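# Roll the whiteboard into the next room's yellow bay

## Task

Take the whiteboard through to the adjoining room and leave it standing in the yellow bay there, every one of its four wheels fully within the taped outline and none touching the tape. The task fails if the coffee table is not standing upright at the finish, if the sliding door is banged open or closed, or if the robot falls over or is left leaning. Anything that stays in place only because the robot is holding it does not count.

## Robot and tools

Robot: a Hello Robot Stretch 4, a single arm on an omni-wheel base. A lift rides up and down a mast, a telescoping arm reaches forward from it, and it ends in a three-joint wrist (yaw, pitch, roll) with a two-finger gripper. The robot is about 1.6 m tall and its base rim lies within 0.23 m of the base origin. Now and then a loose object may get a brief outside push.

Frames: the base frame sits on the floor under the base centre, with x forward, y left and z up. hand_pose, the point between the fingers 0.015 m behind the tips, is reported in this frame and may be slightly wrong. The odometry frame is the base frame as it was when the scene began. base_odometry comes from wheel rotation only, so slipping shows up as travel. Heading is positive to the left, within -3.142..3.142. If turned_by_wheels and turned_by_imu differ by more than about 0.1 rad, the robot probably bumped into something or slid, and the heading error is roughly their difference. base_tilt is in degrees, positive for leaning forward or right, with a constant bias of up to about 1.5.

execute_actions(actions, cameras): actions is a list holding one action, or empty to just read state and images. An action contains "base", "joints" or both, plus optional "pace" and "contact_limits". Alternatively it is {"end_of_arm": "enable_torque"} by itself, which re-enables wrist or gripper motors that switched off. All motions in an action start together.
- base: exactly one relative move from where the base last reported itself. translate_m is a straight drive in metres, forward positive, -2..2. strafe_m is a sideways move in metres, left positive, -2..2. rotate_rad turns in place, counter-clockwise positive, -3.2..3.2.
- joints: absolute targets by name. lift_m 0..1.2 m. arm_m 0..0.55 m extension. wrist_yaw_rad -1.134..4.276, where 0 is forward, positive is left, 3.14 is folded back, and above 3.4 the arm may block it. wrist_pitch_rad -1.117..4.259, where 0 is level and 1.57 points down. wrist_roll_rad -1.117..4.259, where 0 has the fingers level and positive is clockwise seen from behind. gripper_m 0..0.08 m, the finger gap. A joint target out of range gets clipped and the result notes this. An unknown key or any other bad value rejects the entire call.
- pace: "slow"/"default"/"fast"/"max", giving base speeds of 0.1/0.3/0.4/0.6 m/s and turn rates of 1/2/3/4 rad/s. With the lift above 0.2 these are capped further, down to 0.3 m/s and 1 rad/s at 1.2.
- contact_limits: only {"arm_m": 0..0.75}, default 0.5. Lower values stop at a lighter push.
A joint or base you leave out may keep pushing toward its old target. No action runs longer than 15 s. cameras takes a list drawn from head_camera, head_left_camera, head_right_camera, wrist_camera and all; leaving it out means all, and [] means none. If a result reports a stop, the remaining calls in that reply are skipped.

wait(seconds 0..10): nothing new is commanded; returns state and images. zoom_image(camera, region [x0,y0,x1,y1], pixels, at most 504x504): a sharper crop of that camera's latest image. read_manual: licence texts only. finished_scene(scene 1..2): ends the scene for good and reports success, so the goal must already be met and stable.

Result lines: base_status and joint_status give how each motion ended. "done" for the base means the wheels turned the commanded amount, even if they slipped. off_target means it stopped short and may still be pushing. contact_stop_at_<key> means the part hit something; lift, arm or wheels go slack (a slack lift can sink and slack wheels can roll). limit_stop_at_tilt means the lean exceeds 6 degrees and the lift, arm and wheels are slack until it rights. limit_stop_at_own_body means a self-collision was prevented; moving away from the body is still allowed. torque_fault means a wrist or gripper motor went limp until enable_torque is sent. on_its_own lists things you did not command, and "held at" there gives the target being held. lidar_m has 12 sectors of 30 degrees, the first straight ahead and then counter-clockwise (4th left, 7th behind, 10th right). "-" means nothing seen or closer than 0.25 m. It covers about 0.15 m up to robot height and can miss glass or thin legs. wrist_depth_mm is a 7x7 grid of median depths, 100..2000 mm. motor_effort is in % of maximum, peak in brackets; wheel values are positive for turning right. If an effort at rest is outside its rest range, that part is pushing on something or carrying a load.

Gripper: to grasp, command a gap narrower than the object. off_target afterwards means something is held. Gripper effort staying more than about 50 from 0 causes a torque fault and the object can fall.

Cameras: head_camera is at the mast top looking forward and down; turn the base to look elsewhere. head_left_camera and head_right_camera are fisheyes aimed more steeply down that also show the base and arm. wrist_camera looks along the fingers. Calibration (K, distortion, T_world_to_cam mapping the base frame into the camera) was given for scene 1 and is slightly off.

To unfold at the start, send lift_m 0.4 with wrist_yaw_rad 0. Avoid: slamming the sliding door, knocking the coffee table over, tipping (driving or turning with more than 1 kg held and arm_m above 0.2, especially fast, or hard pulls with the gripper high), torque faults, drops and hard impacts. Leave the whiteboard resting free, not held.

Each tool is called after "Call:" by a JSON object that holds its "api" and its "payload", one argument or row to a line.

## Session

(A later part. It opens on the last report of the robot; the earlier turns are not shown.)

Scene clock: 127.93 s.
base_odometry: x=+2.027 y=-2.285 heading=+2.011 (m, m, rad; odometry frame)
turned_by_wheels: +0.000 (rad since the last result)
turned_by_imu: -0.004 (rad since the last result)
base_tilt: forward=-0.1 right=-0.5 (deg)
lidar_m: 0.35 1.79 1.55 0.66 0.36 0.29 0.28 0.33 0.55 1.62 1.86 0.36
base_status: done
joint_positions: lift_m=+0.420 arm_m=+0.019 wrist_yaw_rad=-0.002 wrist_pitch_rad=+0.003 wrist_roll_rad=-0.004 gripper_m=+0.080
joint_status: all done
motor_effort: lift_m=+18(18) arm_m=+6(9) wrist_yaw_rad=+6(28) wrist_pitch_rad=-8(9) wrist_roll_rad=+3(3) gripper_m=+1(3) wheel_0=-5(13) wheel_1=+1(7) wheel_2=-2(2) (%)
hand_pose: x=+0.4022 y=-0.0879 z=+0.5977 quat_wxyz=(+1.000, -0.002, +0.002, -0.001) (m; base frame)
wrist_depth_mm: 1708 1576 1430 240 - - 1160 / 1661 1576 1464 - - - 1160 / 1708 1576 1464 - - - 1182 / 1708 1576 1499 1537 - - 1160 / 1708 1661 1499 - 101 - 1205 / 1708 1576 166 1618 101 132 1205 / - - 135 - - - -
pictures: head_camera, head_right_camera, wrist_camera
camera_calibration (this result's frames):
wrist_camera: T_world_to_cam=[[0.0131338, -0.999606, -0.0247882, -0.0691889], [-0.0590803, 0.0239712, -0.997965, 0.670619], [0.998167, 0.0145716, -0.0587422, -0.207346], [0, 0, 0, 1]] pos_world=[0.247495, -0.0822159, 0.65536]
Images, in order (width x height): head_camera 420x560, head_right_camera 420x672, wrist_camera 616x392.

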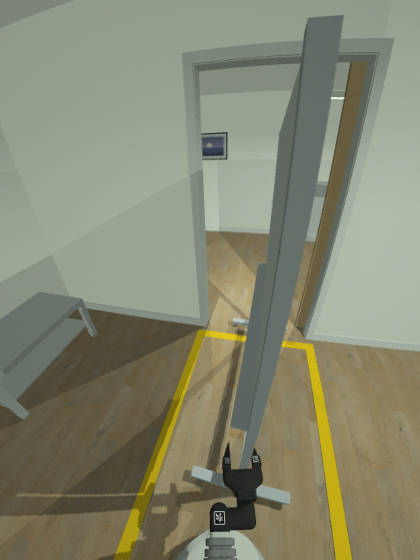

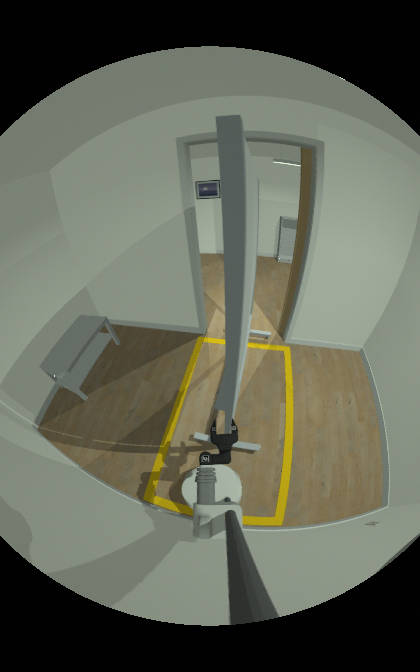

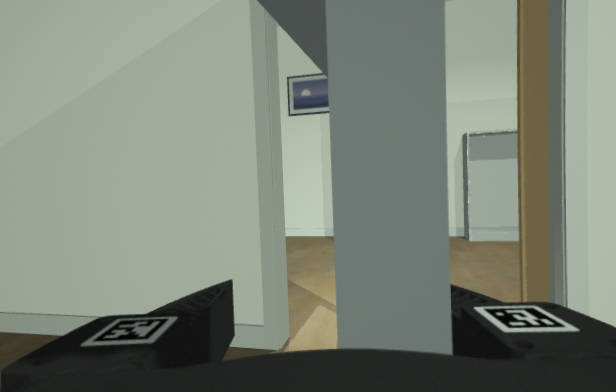

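Call:
{"api": "execute_actions", "payload": {
  "actions": [
    {"base": {"strafe_m": -0.02}, "joints": {"arm_m": 0.0, "wrist_pitch_rad": 1.5}, "pace": "slow"}
  ],
  "cameras": []
}}

Call:
{"api": "execute_actions", "payload": {
  "actions": [
    {"base": {"rotate_rad": -1.79}}
  ],
  "cameras": []
}}

Call:
{"api": "execute_actions", "payload": {
  "actions": [
    {"base": {"translate_m": -0.58}}
  ],
  "cameras": ["head_left_camera", "wrist_camera"]
}}

Scene clock: 135.77 s.
base_odometry: x=+2.045 y=-2.276 heading=+2.011 (m, m, rad; odometry frame)
turned_by_wheels: +0.000 (rad since the last result)
turned_by_imu: -0.002 (rad since the last result)
base_tilt: forward=-0.1 right=-0.6 (deg)
lidar_m: 0.34 1.82 1.58 0.67 0.34 0.30 0.28 0.35 0.56 1.60 1.84 0.36
base_status: done
joint_positions: lift_m=+0.420 arm_m=+0.001 wrist_yaw_rad=+0.000 wrist_pitch_rad=+1.500 wrist_roll_rad=-0.004 gripper_m=+0.080
joint_status: all done
motor_effort: lift_m=+18(17) arm_m=-8(9) wrist_yaw_rad=+1(5) wrist_pitch_rad=+1(5) wrist_roll_rad=+3(3) gripper_m=+1(1) wheel_0=+1(6) wheel_1=-3(5) wheel_2=+0(0) (%)
hand_pose: x=+0.1874 y=-0.0874 z=+0.3862 quat_wxyz=(+0.732, -0.001, +0.682, +0.001) (m; base frame)
wrist_depth_mm: 554 549 554 282 549 544 544 / 554 554 449 445 544 539 539 / 554 544 549 544 535 439 535 / 549 544 544 544 539 539 535 / 549 544 343 379 535 535 535 / 544 329 166 324 324 128 530 / - - 135 - - - -
pictures: none
No camera images: the call's "cameras" was empty. Leave "cameras" out to get every camera's image.

Scene clock: 137.93 s.
base_odometry: x=+2.045 y=-2.276 heading=+0.221 (m, m, rad; odometry frame)
turned_by_wheels: -1.790 (rad since the last result)
turned_by_imu: -1.789 (rad since the last result)
base_tilt: forward=+0.0 right=-0.6 (deg)
lidar_m: 1.16 1.63 1.68 0.34 1.67 1.61 1.20 0.44 0.31 0.27 0.31 0.44
base_status: done
joint_positions: lift_m=+0.420 arm_m=+0.001 wrist_yaw_rad=+0.000 wrist_pitch_rad=+1.500 wrist_roll_rad=-0.004 gripper_m=+0.080
joint_status: not commanded
motor_effort: lift_m=+18(17) arm_m=-8(8) wrist_yaw_rad=+1(1) wrist_pitch_rad=-1(2) wrist_roll_rad=+3(3) gripper_m=+3(1) wheel_0=+2(9) wheel_1=+3(10) wheel_2=+2(10) (%)
hand_pose: x=+0.1873 y=-0.0874 z=+0.3862 quat_wxyz=(+0.732, -0.001, +0.682, +0.001) (m; base frame)
wrist_depth_mm: 559 554 549 549 549 452 332 / 554 549 549 549 539 452 330 / 549 549 544 544 544 459 342 / 549 544 544 544 539 462 342 / 544 544 343 377 535 466 343 / 539 327 166 324 324 128 324 / - - 135 - - - -
pictures: none
No camera images: the call's "cameras" was empty. Leave "cameras" out to get every camera's image.

Scene clock: 141.37 s.
base_odometry: x=+1.479 y=-2.403 heading=+0.221 (m, m, rad; odometry frame)
turned_by_wheels: +0.000 (rad since the last result)
turned_by_imu: +0.001 (rad since the last result)
base_tilt: forward=-0.1 right=-0.6 (deg)
lidar_m: 1.17 0.65 0.74 1.59 1.39 1.02 1.21 0.42 0.32 0.29 0.31 0.44
base_status: done
joint_positions: lift_m=+0.420 arm_m=+0.001 wrist_yaw_rad=+0.000 wrist_pitch_rad=+1.500 wrist_roll_rad=-0.004 gripper_m=+0.080
joint_status: not commanded
motor_effort: lift_m=+18(18) arm_m=-8(8) wrist_yaw_rad=-2(1) wrist_pitch_rad=+0(0) wrist_roll_rad=+3(2) gripper_m=+2(1) wheel_0=-1(5) wheel_1=-1(6) wheel_2=+2(12) (%)
hand_pose: x=+0.1873 y=-0.0874 z=+0.3862 quat_wxyz=(+0.732, -0.001, +0.682, +0.001) (m; base frame)
wrist_depth_mm: 554 554 549 544 549 459 336 / 554 554 544 544 549 462 336 / 549 549 544 549 539 466 345 / 549 544 544 539 535 469 347 / 544 544 345 375 539 477 342 / 544 327 166 325 324 128 327 / - - 135 - - - -
pictures: head_left_camera, wrist_camera
camera_calibration (this result's frames):
wrist_camera: T_world_to_cam=[[-0.023536, -0.999578, -0.0169994, -0.0673011], [-0.999614, 0.0237816, -0.0143915, 0.243149], [0.0147897, 0.0166541, -0.999752, 0.542572], [0, 0, 0, 1]] pos_world=[0.233446, -0.0820912, 0.544793]
Images, in order (width x height): head_left_camera 420x672, wrist_camera 616x392.

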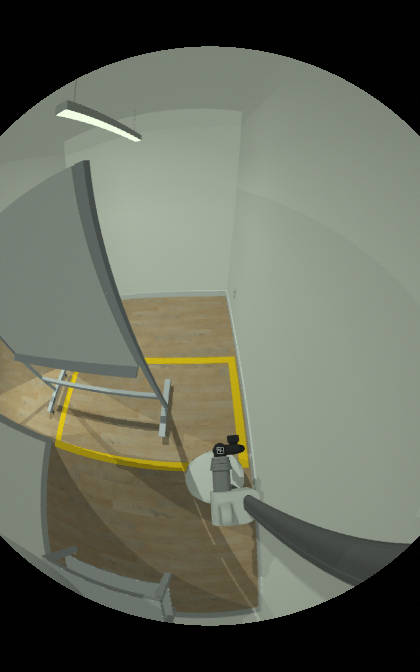

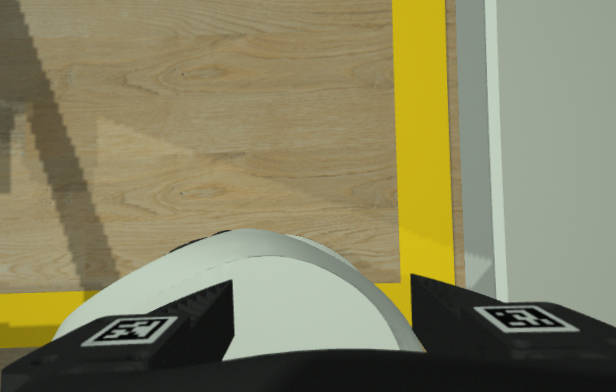

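Call:
{"api": "execute_actions", "payload": {
  "actions": [
    {"base": {"strafe_m": 0.455}, "joints": {"wrist_pitch_rad": 0.0}}
  ],
  "cameras": ["head_camera", "wrist_camera"]
}}

Scene clock: 146.40 s.
base_odometry: x=+1.379 y=-1.959 heading=+0.221 (m, m, rad; odometry frame)
turned_by_wheels: +0.000 (rad since the last result)
turned_by_imu: -0.001 (rad since the last result)
base_tilt: forward=-0.2 right=-0.6 (deg)
lidar_m: 0.51 0.52 0.78 1.13 1.20 1.00 0.93 1.09 0.79 0.74 0.76 1.06
base_status: done
joint_positions: lift_m=+0.420 arm_m=+0.001 wrist_yaw_rad=+0.000 wrist_pitch_rad=+0.003 wrist_roll_rad=-0.004 gripper_m=+0.080
joint_status: all done
motor_effort: lift_m=+18(18) arm_m=-8(8) wrist_yaw_rad=-1(0) wrist_pitch_rad=-8(13) wrist_roll_rad=+2(2) gripper_m=+3(3) wheel_0=+0(8) wheel_1=+2(10) wheel_2=+0(1) (%)
hand_pose: x=+0.3850 y=-0.0874 z=+0.5977 quat_wxyz=(+1.000, -0.002, +0.002, +0.000) (m; base frame)
wrist_depth_mm: 349 343 338 338 1921 1464 991 / 349 357 1983 1983 1921 1537 1008 / 1708 - 1921 1921 1983 1499 1025 / 1708 1983 1983 1921 1863 1537 1008 / 1708 - 1983 1983 1983 1576 1025 / 1661 1983 166 1661 1756 128 991 / - - 135 - - - -
pictures: head_camera, wrist_camera
camera_calibration (this result's frames):
wrist_camera: T_world_to_cam=[[0.0152142, -0.999577, -0.0247867, -0.0693194], [-0.0591212, 0.0238469, -0.997966, 0.669596], [0.998135, 0.0166487, -0.0587334, -0.189951], [0, 0, 0, 1]] pos_world=[0.230239, -0.0820954, 0.655359]
Images, in order (width x height): head_camera 420x560, wrist_camera 616x392.

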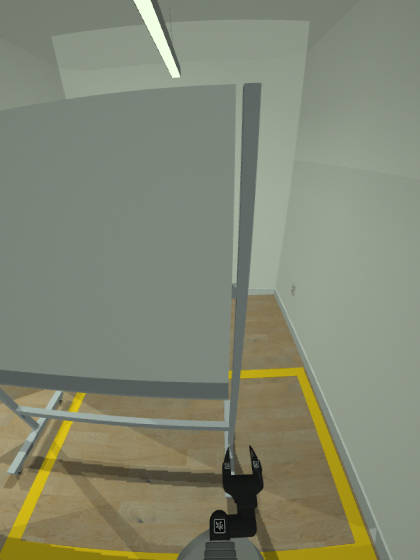

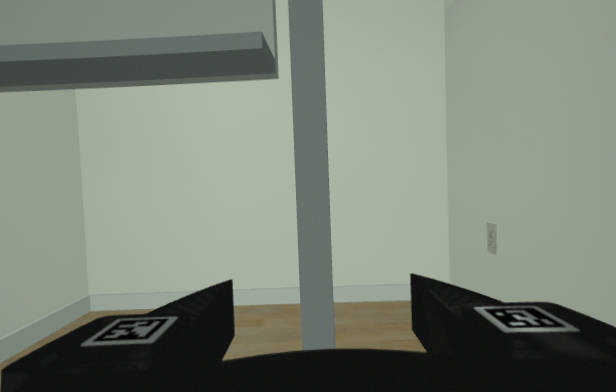

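Call:
{"api": "execute_actions", "payload": {
  "actions": [
    {"joints": {"arm_m": 0.23}, "contact_limits": {"arm_m": 0.2}}
  ],
  "cameras": ["wrist_camera"]
}}

Scene clock: 149.60 s.
base_odometry: x=+1.379 y=-1.959 heading=+0.221 (m, m, rad; odometry frame)
turned_by_wheels: +0.000 (rad since the last result)
turned_by_imu: -0.001 (rad since the last result)
base_tilt: forward=+0.0 right=-0.6 (deg)
lidar_m: 0.51 0.53 0.76 1.14 1.20 1.00 0.95 1.09 0.78 0.75 0.78 1.08
base_status: not commanded
joint_positions: lift_m=+0.420 arm_m=+0.229 wrist_yaw_rad=+0.000 wrist_pitch_rad=+0.003 wrist_roll_rad=-0.004 gripper_m=+0.080
joint_status: all done
motor_effort: lift_m=+17(18) arm_m=+8(8) wrist_yaw_rad=-1(0) wrist_pitch_rad=-7(9) wrist_roll_rad=+3(3) gripper_m=+0(2) wheel_0=+0(0) wheel_1=+2(2) wheel_2=+1(1) (%)
contact_limits: arm_m 0.2
hand_pose: x=+0.6121 y=-0.0874 z=+0.5978 quat_wxyz=(+1.000, -0.002, +0.001, +0.000) (m; base frame)
wrist_depth_mm: 1756 1708 1661 106 1661 1464 991 / 1756 1756 1756 106 1708 1499 991 / 1756 1756 1756 107 1756 1499 991 / 1708 1756 1756 107 1708 1537 1008 / 1708 1756 1756 108 1756 1576 1025 / 1661 1756 146 109 1708 128 991 / - - 121 - - - -
pictures: wrist_camera
camera_calibration (this result's frames):
wrist_camera: T_world_to_cam=[[0.0154006, -0.999574, -0.0248105, -0.072835], [-0.0588858, 0.0238637, -0.997979, 0.68294], [0.998146, 0.0168304, -0.0584931, -0.416799], [0, 0, 0, 1]] pos_world=[0.457364, -0.0820865, 0.655373]
Images, in order (width x height): wrist_camera 616x392.

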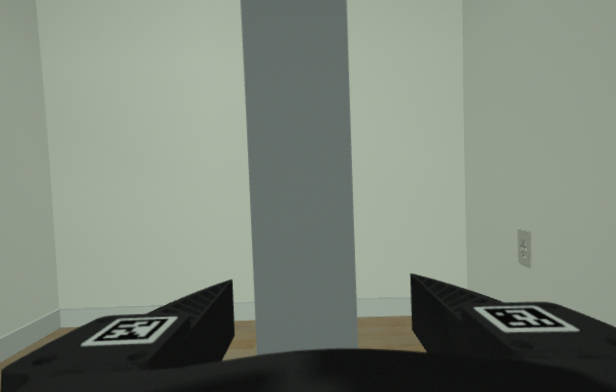

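Call:
{"api": "execute_actions", "payload": {
  "actions": [
    {"base": {"strafe_m": -0.41}, "pace": "slow"}
  ],
  "cameras": ["head_camera", "head_left_camera", "wrist_camera"]
}}

Scene clock: 155.73 s.
base_odometry: x=+1.470 y=-2.359 heading=+0.222 (m, m, rad; odometry frame)
turned_by_wheels: +0.001 (rad since the last result)
turned_by_imu: +0.003 (rad since the last result)
base_tilt: forward=-0.1 right=-0.5 (deg)
lidar_m: 0.52 0.54 0.76 1.53 1.39 1.01 1.33 0.47 0.37 0.33 0.36 0.50
base_status: done
joint_positions: lift_m=+0.420 arm_m=+0.229 wrist_yaw_rad=+0.007 wrist_pitch_rad=+0.003 wrist_roll_rad=-0.004 gripper_m=+0.080
joint_status: not commanded
on_its_own: wrist_yaw_rad is at rest, and its effort (-22) is outside its rest range (-13 to +13)
motor_effort: lift_m=+18(18) arm_m=+7(8) wrist_yaw_rad=-22(49) wrist_pitch_rad=-7(8) wrist_roll_rad=+4(3) gripper_m=+0(0) wheel_0=+10(20) wheel_1=+0(6) wheel_2=+7(11) (%)
hand_pose: x=+0.6130 y=-0.0859 z=+0.5978 quat_wxyz=(+1.000, -0.002, +0.001, +0.004) (m; base frame)
wrist_depth_mm: 1756 1708 106 1661 1336 621 424 / 1756 1708 107 1756 1366 634 424 / 1756 1756 107 1756 1397 640 430 / 1808 1756 108 1708 1430 640 433 / 1808 1756 109 1756 1464 661 436 / 1808 1808 110 1576 1464 128 418 / - - 110 - - - -
pictures: head_camera, head_left_camera, wrist_camera
camera_calibration (this result's frames):
wrist_camera: T_world_to_cam=[[0.022347, -0.999442, -0.0248082, -0.0756167], [-0.0590349, 0.0234519, -0.99798, 0.683014], [0.998006, 0.0237664, -0.0584779, -0.417], [0, 0, 0, 1]] pos_world=[0.458179, -0.0816819, 0.655374]
Images, in order (width x height): head_camera 420x560, head_left_camera 420x672, wrist_camera 616x392.

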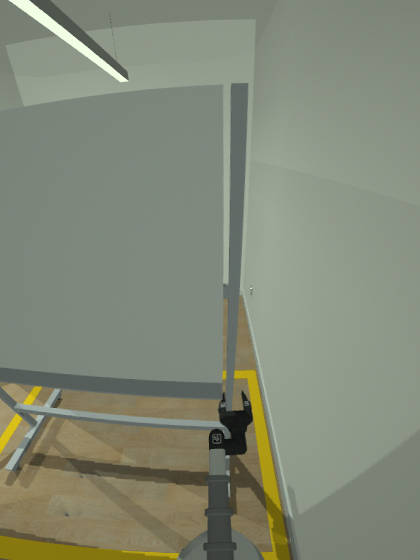

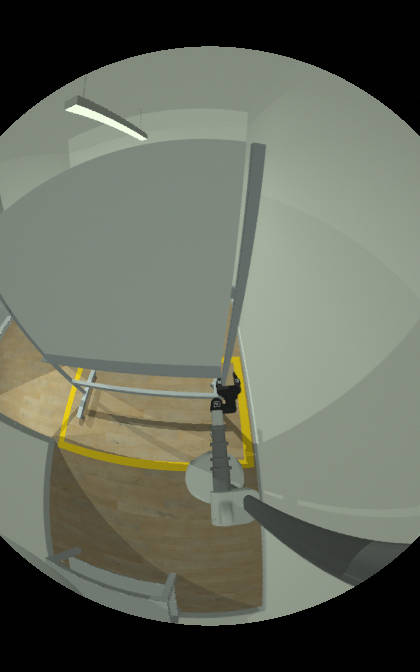

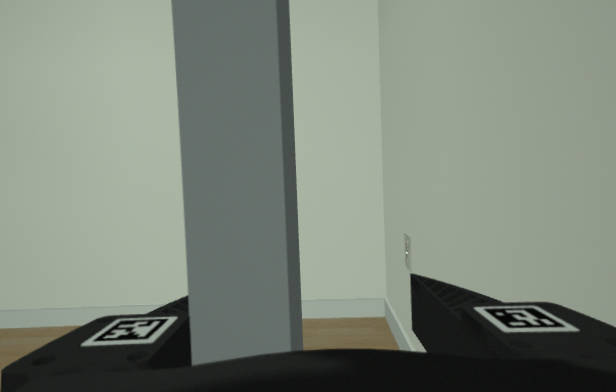

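Both ends are inside. I'll unload the finger, back away and check.

Call:
{"api": "execute_actions", "payload": {
  "actions": [
    {"base": {"strafe_m": 0.025}, "pace": "slow"}
  ],
  "cameras": []
}}

Call:
{"api": "execute_actions", "payload": {
  "actions": [
    {"base": {"translate_m": -0.15}, "joints": {"arm_m": 0.0}}
  ],
  "cameras": ["head_camera", "head_left_camera"]
}}

Scene clock: 159.07 s.
base_odometry: x=+1.464 y=-2.335 heading=+0.222 (m, m, rad; odometry frame)
turned_by_wheels: +0.000 (rad since the last result)
turned_by_imu: -0.001 (rad since the last result)
base_tilt: forward=+0.0 right=-0.5 (deg)
lidar_m: 0.50 0.53 0.78 1.51 1.37 1.00 1.28 0.55 0.37 0.36 0.39 0.53
base_status: done
joint_positions: lift_m=+0.420 arm_m=+0.229 wrist_yaw_rad=+0.000 wrist_pitch_rad=+0.003 wrist_roll_rad=-0.004 gripper_m=+0.080
joint_status: not commanded
motor_effort: lift_m=+18(17) arm_m=+7(7) wrist_yaw_rad=-1(22) wrist_pitch_rad=-7(7) wrist_roll_rad=+3(2) gripper_m=+2(2) wheel_0=-3(10) wheel_1=+2(6) wheel_2=+2(5) (%)
hand_pose: x=+0.6124 y=-0.0874 z=+0.5978 quat_wxyz=(+1.000, -0.002, +0.001, +0.000) (m; base frame)
wrist_depth_mm: 1808 1708 1756 106 1336 661 449 / 1756 1756 1756 106 1366 668 452 / 1756 1756 1756 107 1397 676 452 / 1808 1808 1756 108 1430 676 455 / 1756 1756 1808 109 1255 691 462 / 1808 1756 166 109 1308 128 445 / - - 135 - - - -
pictures: none
No camera images: the call's "cameras" was empty. Leave "cameras" out to get every camera's image.

Scene clock: 160.90 s.
base_odometry: x=+1.318 y=-2.368 heading=+0.222 (m, m, rad; odometry frame)
turned_by_wheels: +0.000 (rad since the last result)
turned_by_imu: +0.000 (rad since the last result)
base_tilt: forward=-0.1 right=-0.6 (deg)
lidar_m: 0.64 0.71 0.98 1.51 1.14 0.87 1.30 0.52 0.38 0.34 0.37 0.53
base_status: done
joint_positions: lift_m=+0.420 arm_m=+0.001 wrist_yaw_rad=+0.000 wrist_pitch_rad=+0.003 wrist_roll_rad=-0.004 gripper_m=+0.080
joint_status: all done
motor_effort: lift_m=+17(18) arm_m=-8(10) wrist_yaw_rad=+0(2) wrist_pitch_rad=-7(8) wrist_roll_rad=+2(3) gripper_m=+2(2) wheel_0=-3(8) wheel_1=-2(6) wheel_2=+1(11) (%)
hand_pose: x=+0.3850 y=-0.0875 z=+0.5978 quat_wxyz=(+1.000, -0.002, +0.001, +0.000) (m; base frame)
wrist_depth_mm: 508 500 492 484 1336 654 449 / 512 500 488 488 1397 661 449 / - - - - 1430 668 452 / - - - - 1430 676 455 / - - - - 1499 691 459 / - - 166 1756 1537 128 442 / - - 135 - - - -
pictures: head_camera, head_left_camera
Images, in order (width x height): head_camera 420x560, head_left_camera 420x672.

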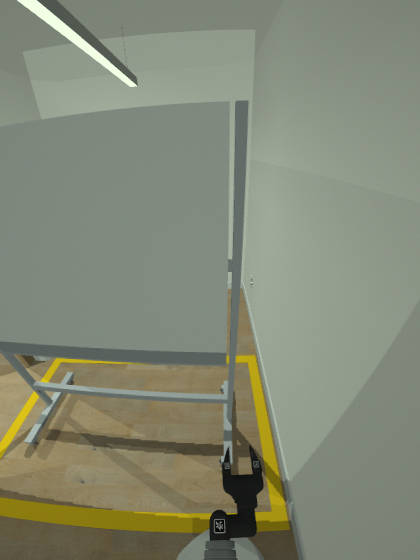

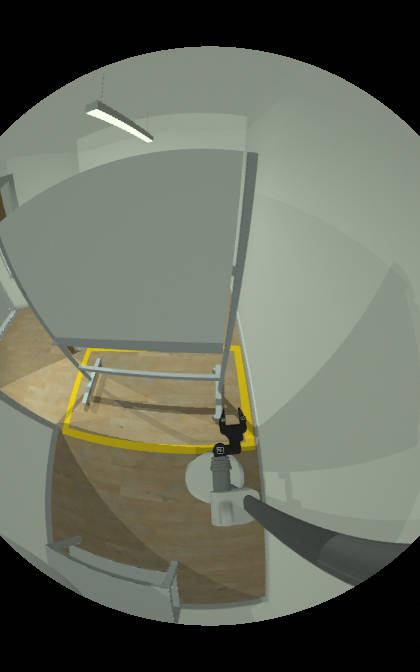

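All four wheels are inside the tape with margin, the table is untouched, and the robot is clear.

Call:
{"api": "finished_scene", "payload": {
  "scene": 2
}}

The scene is finished: the task was done.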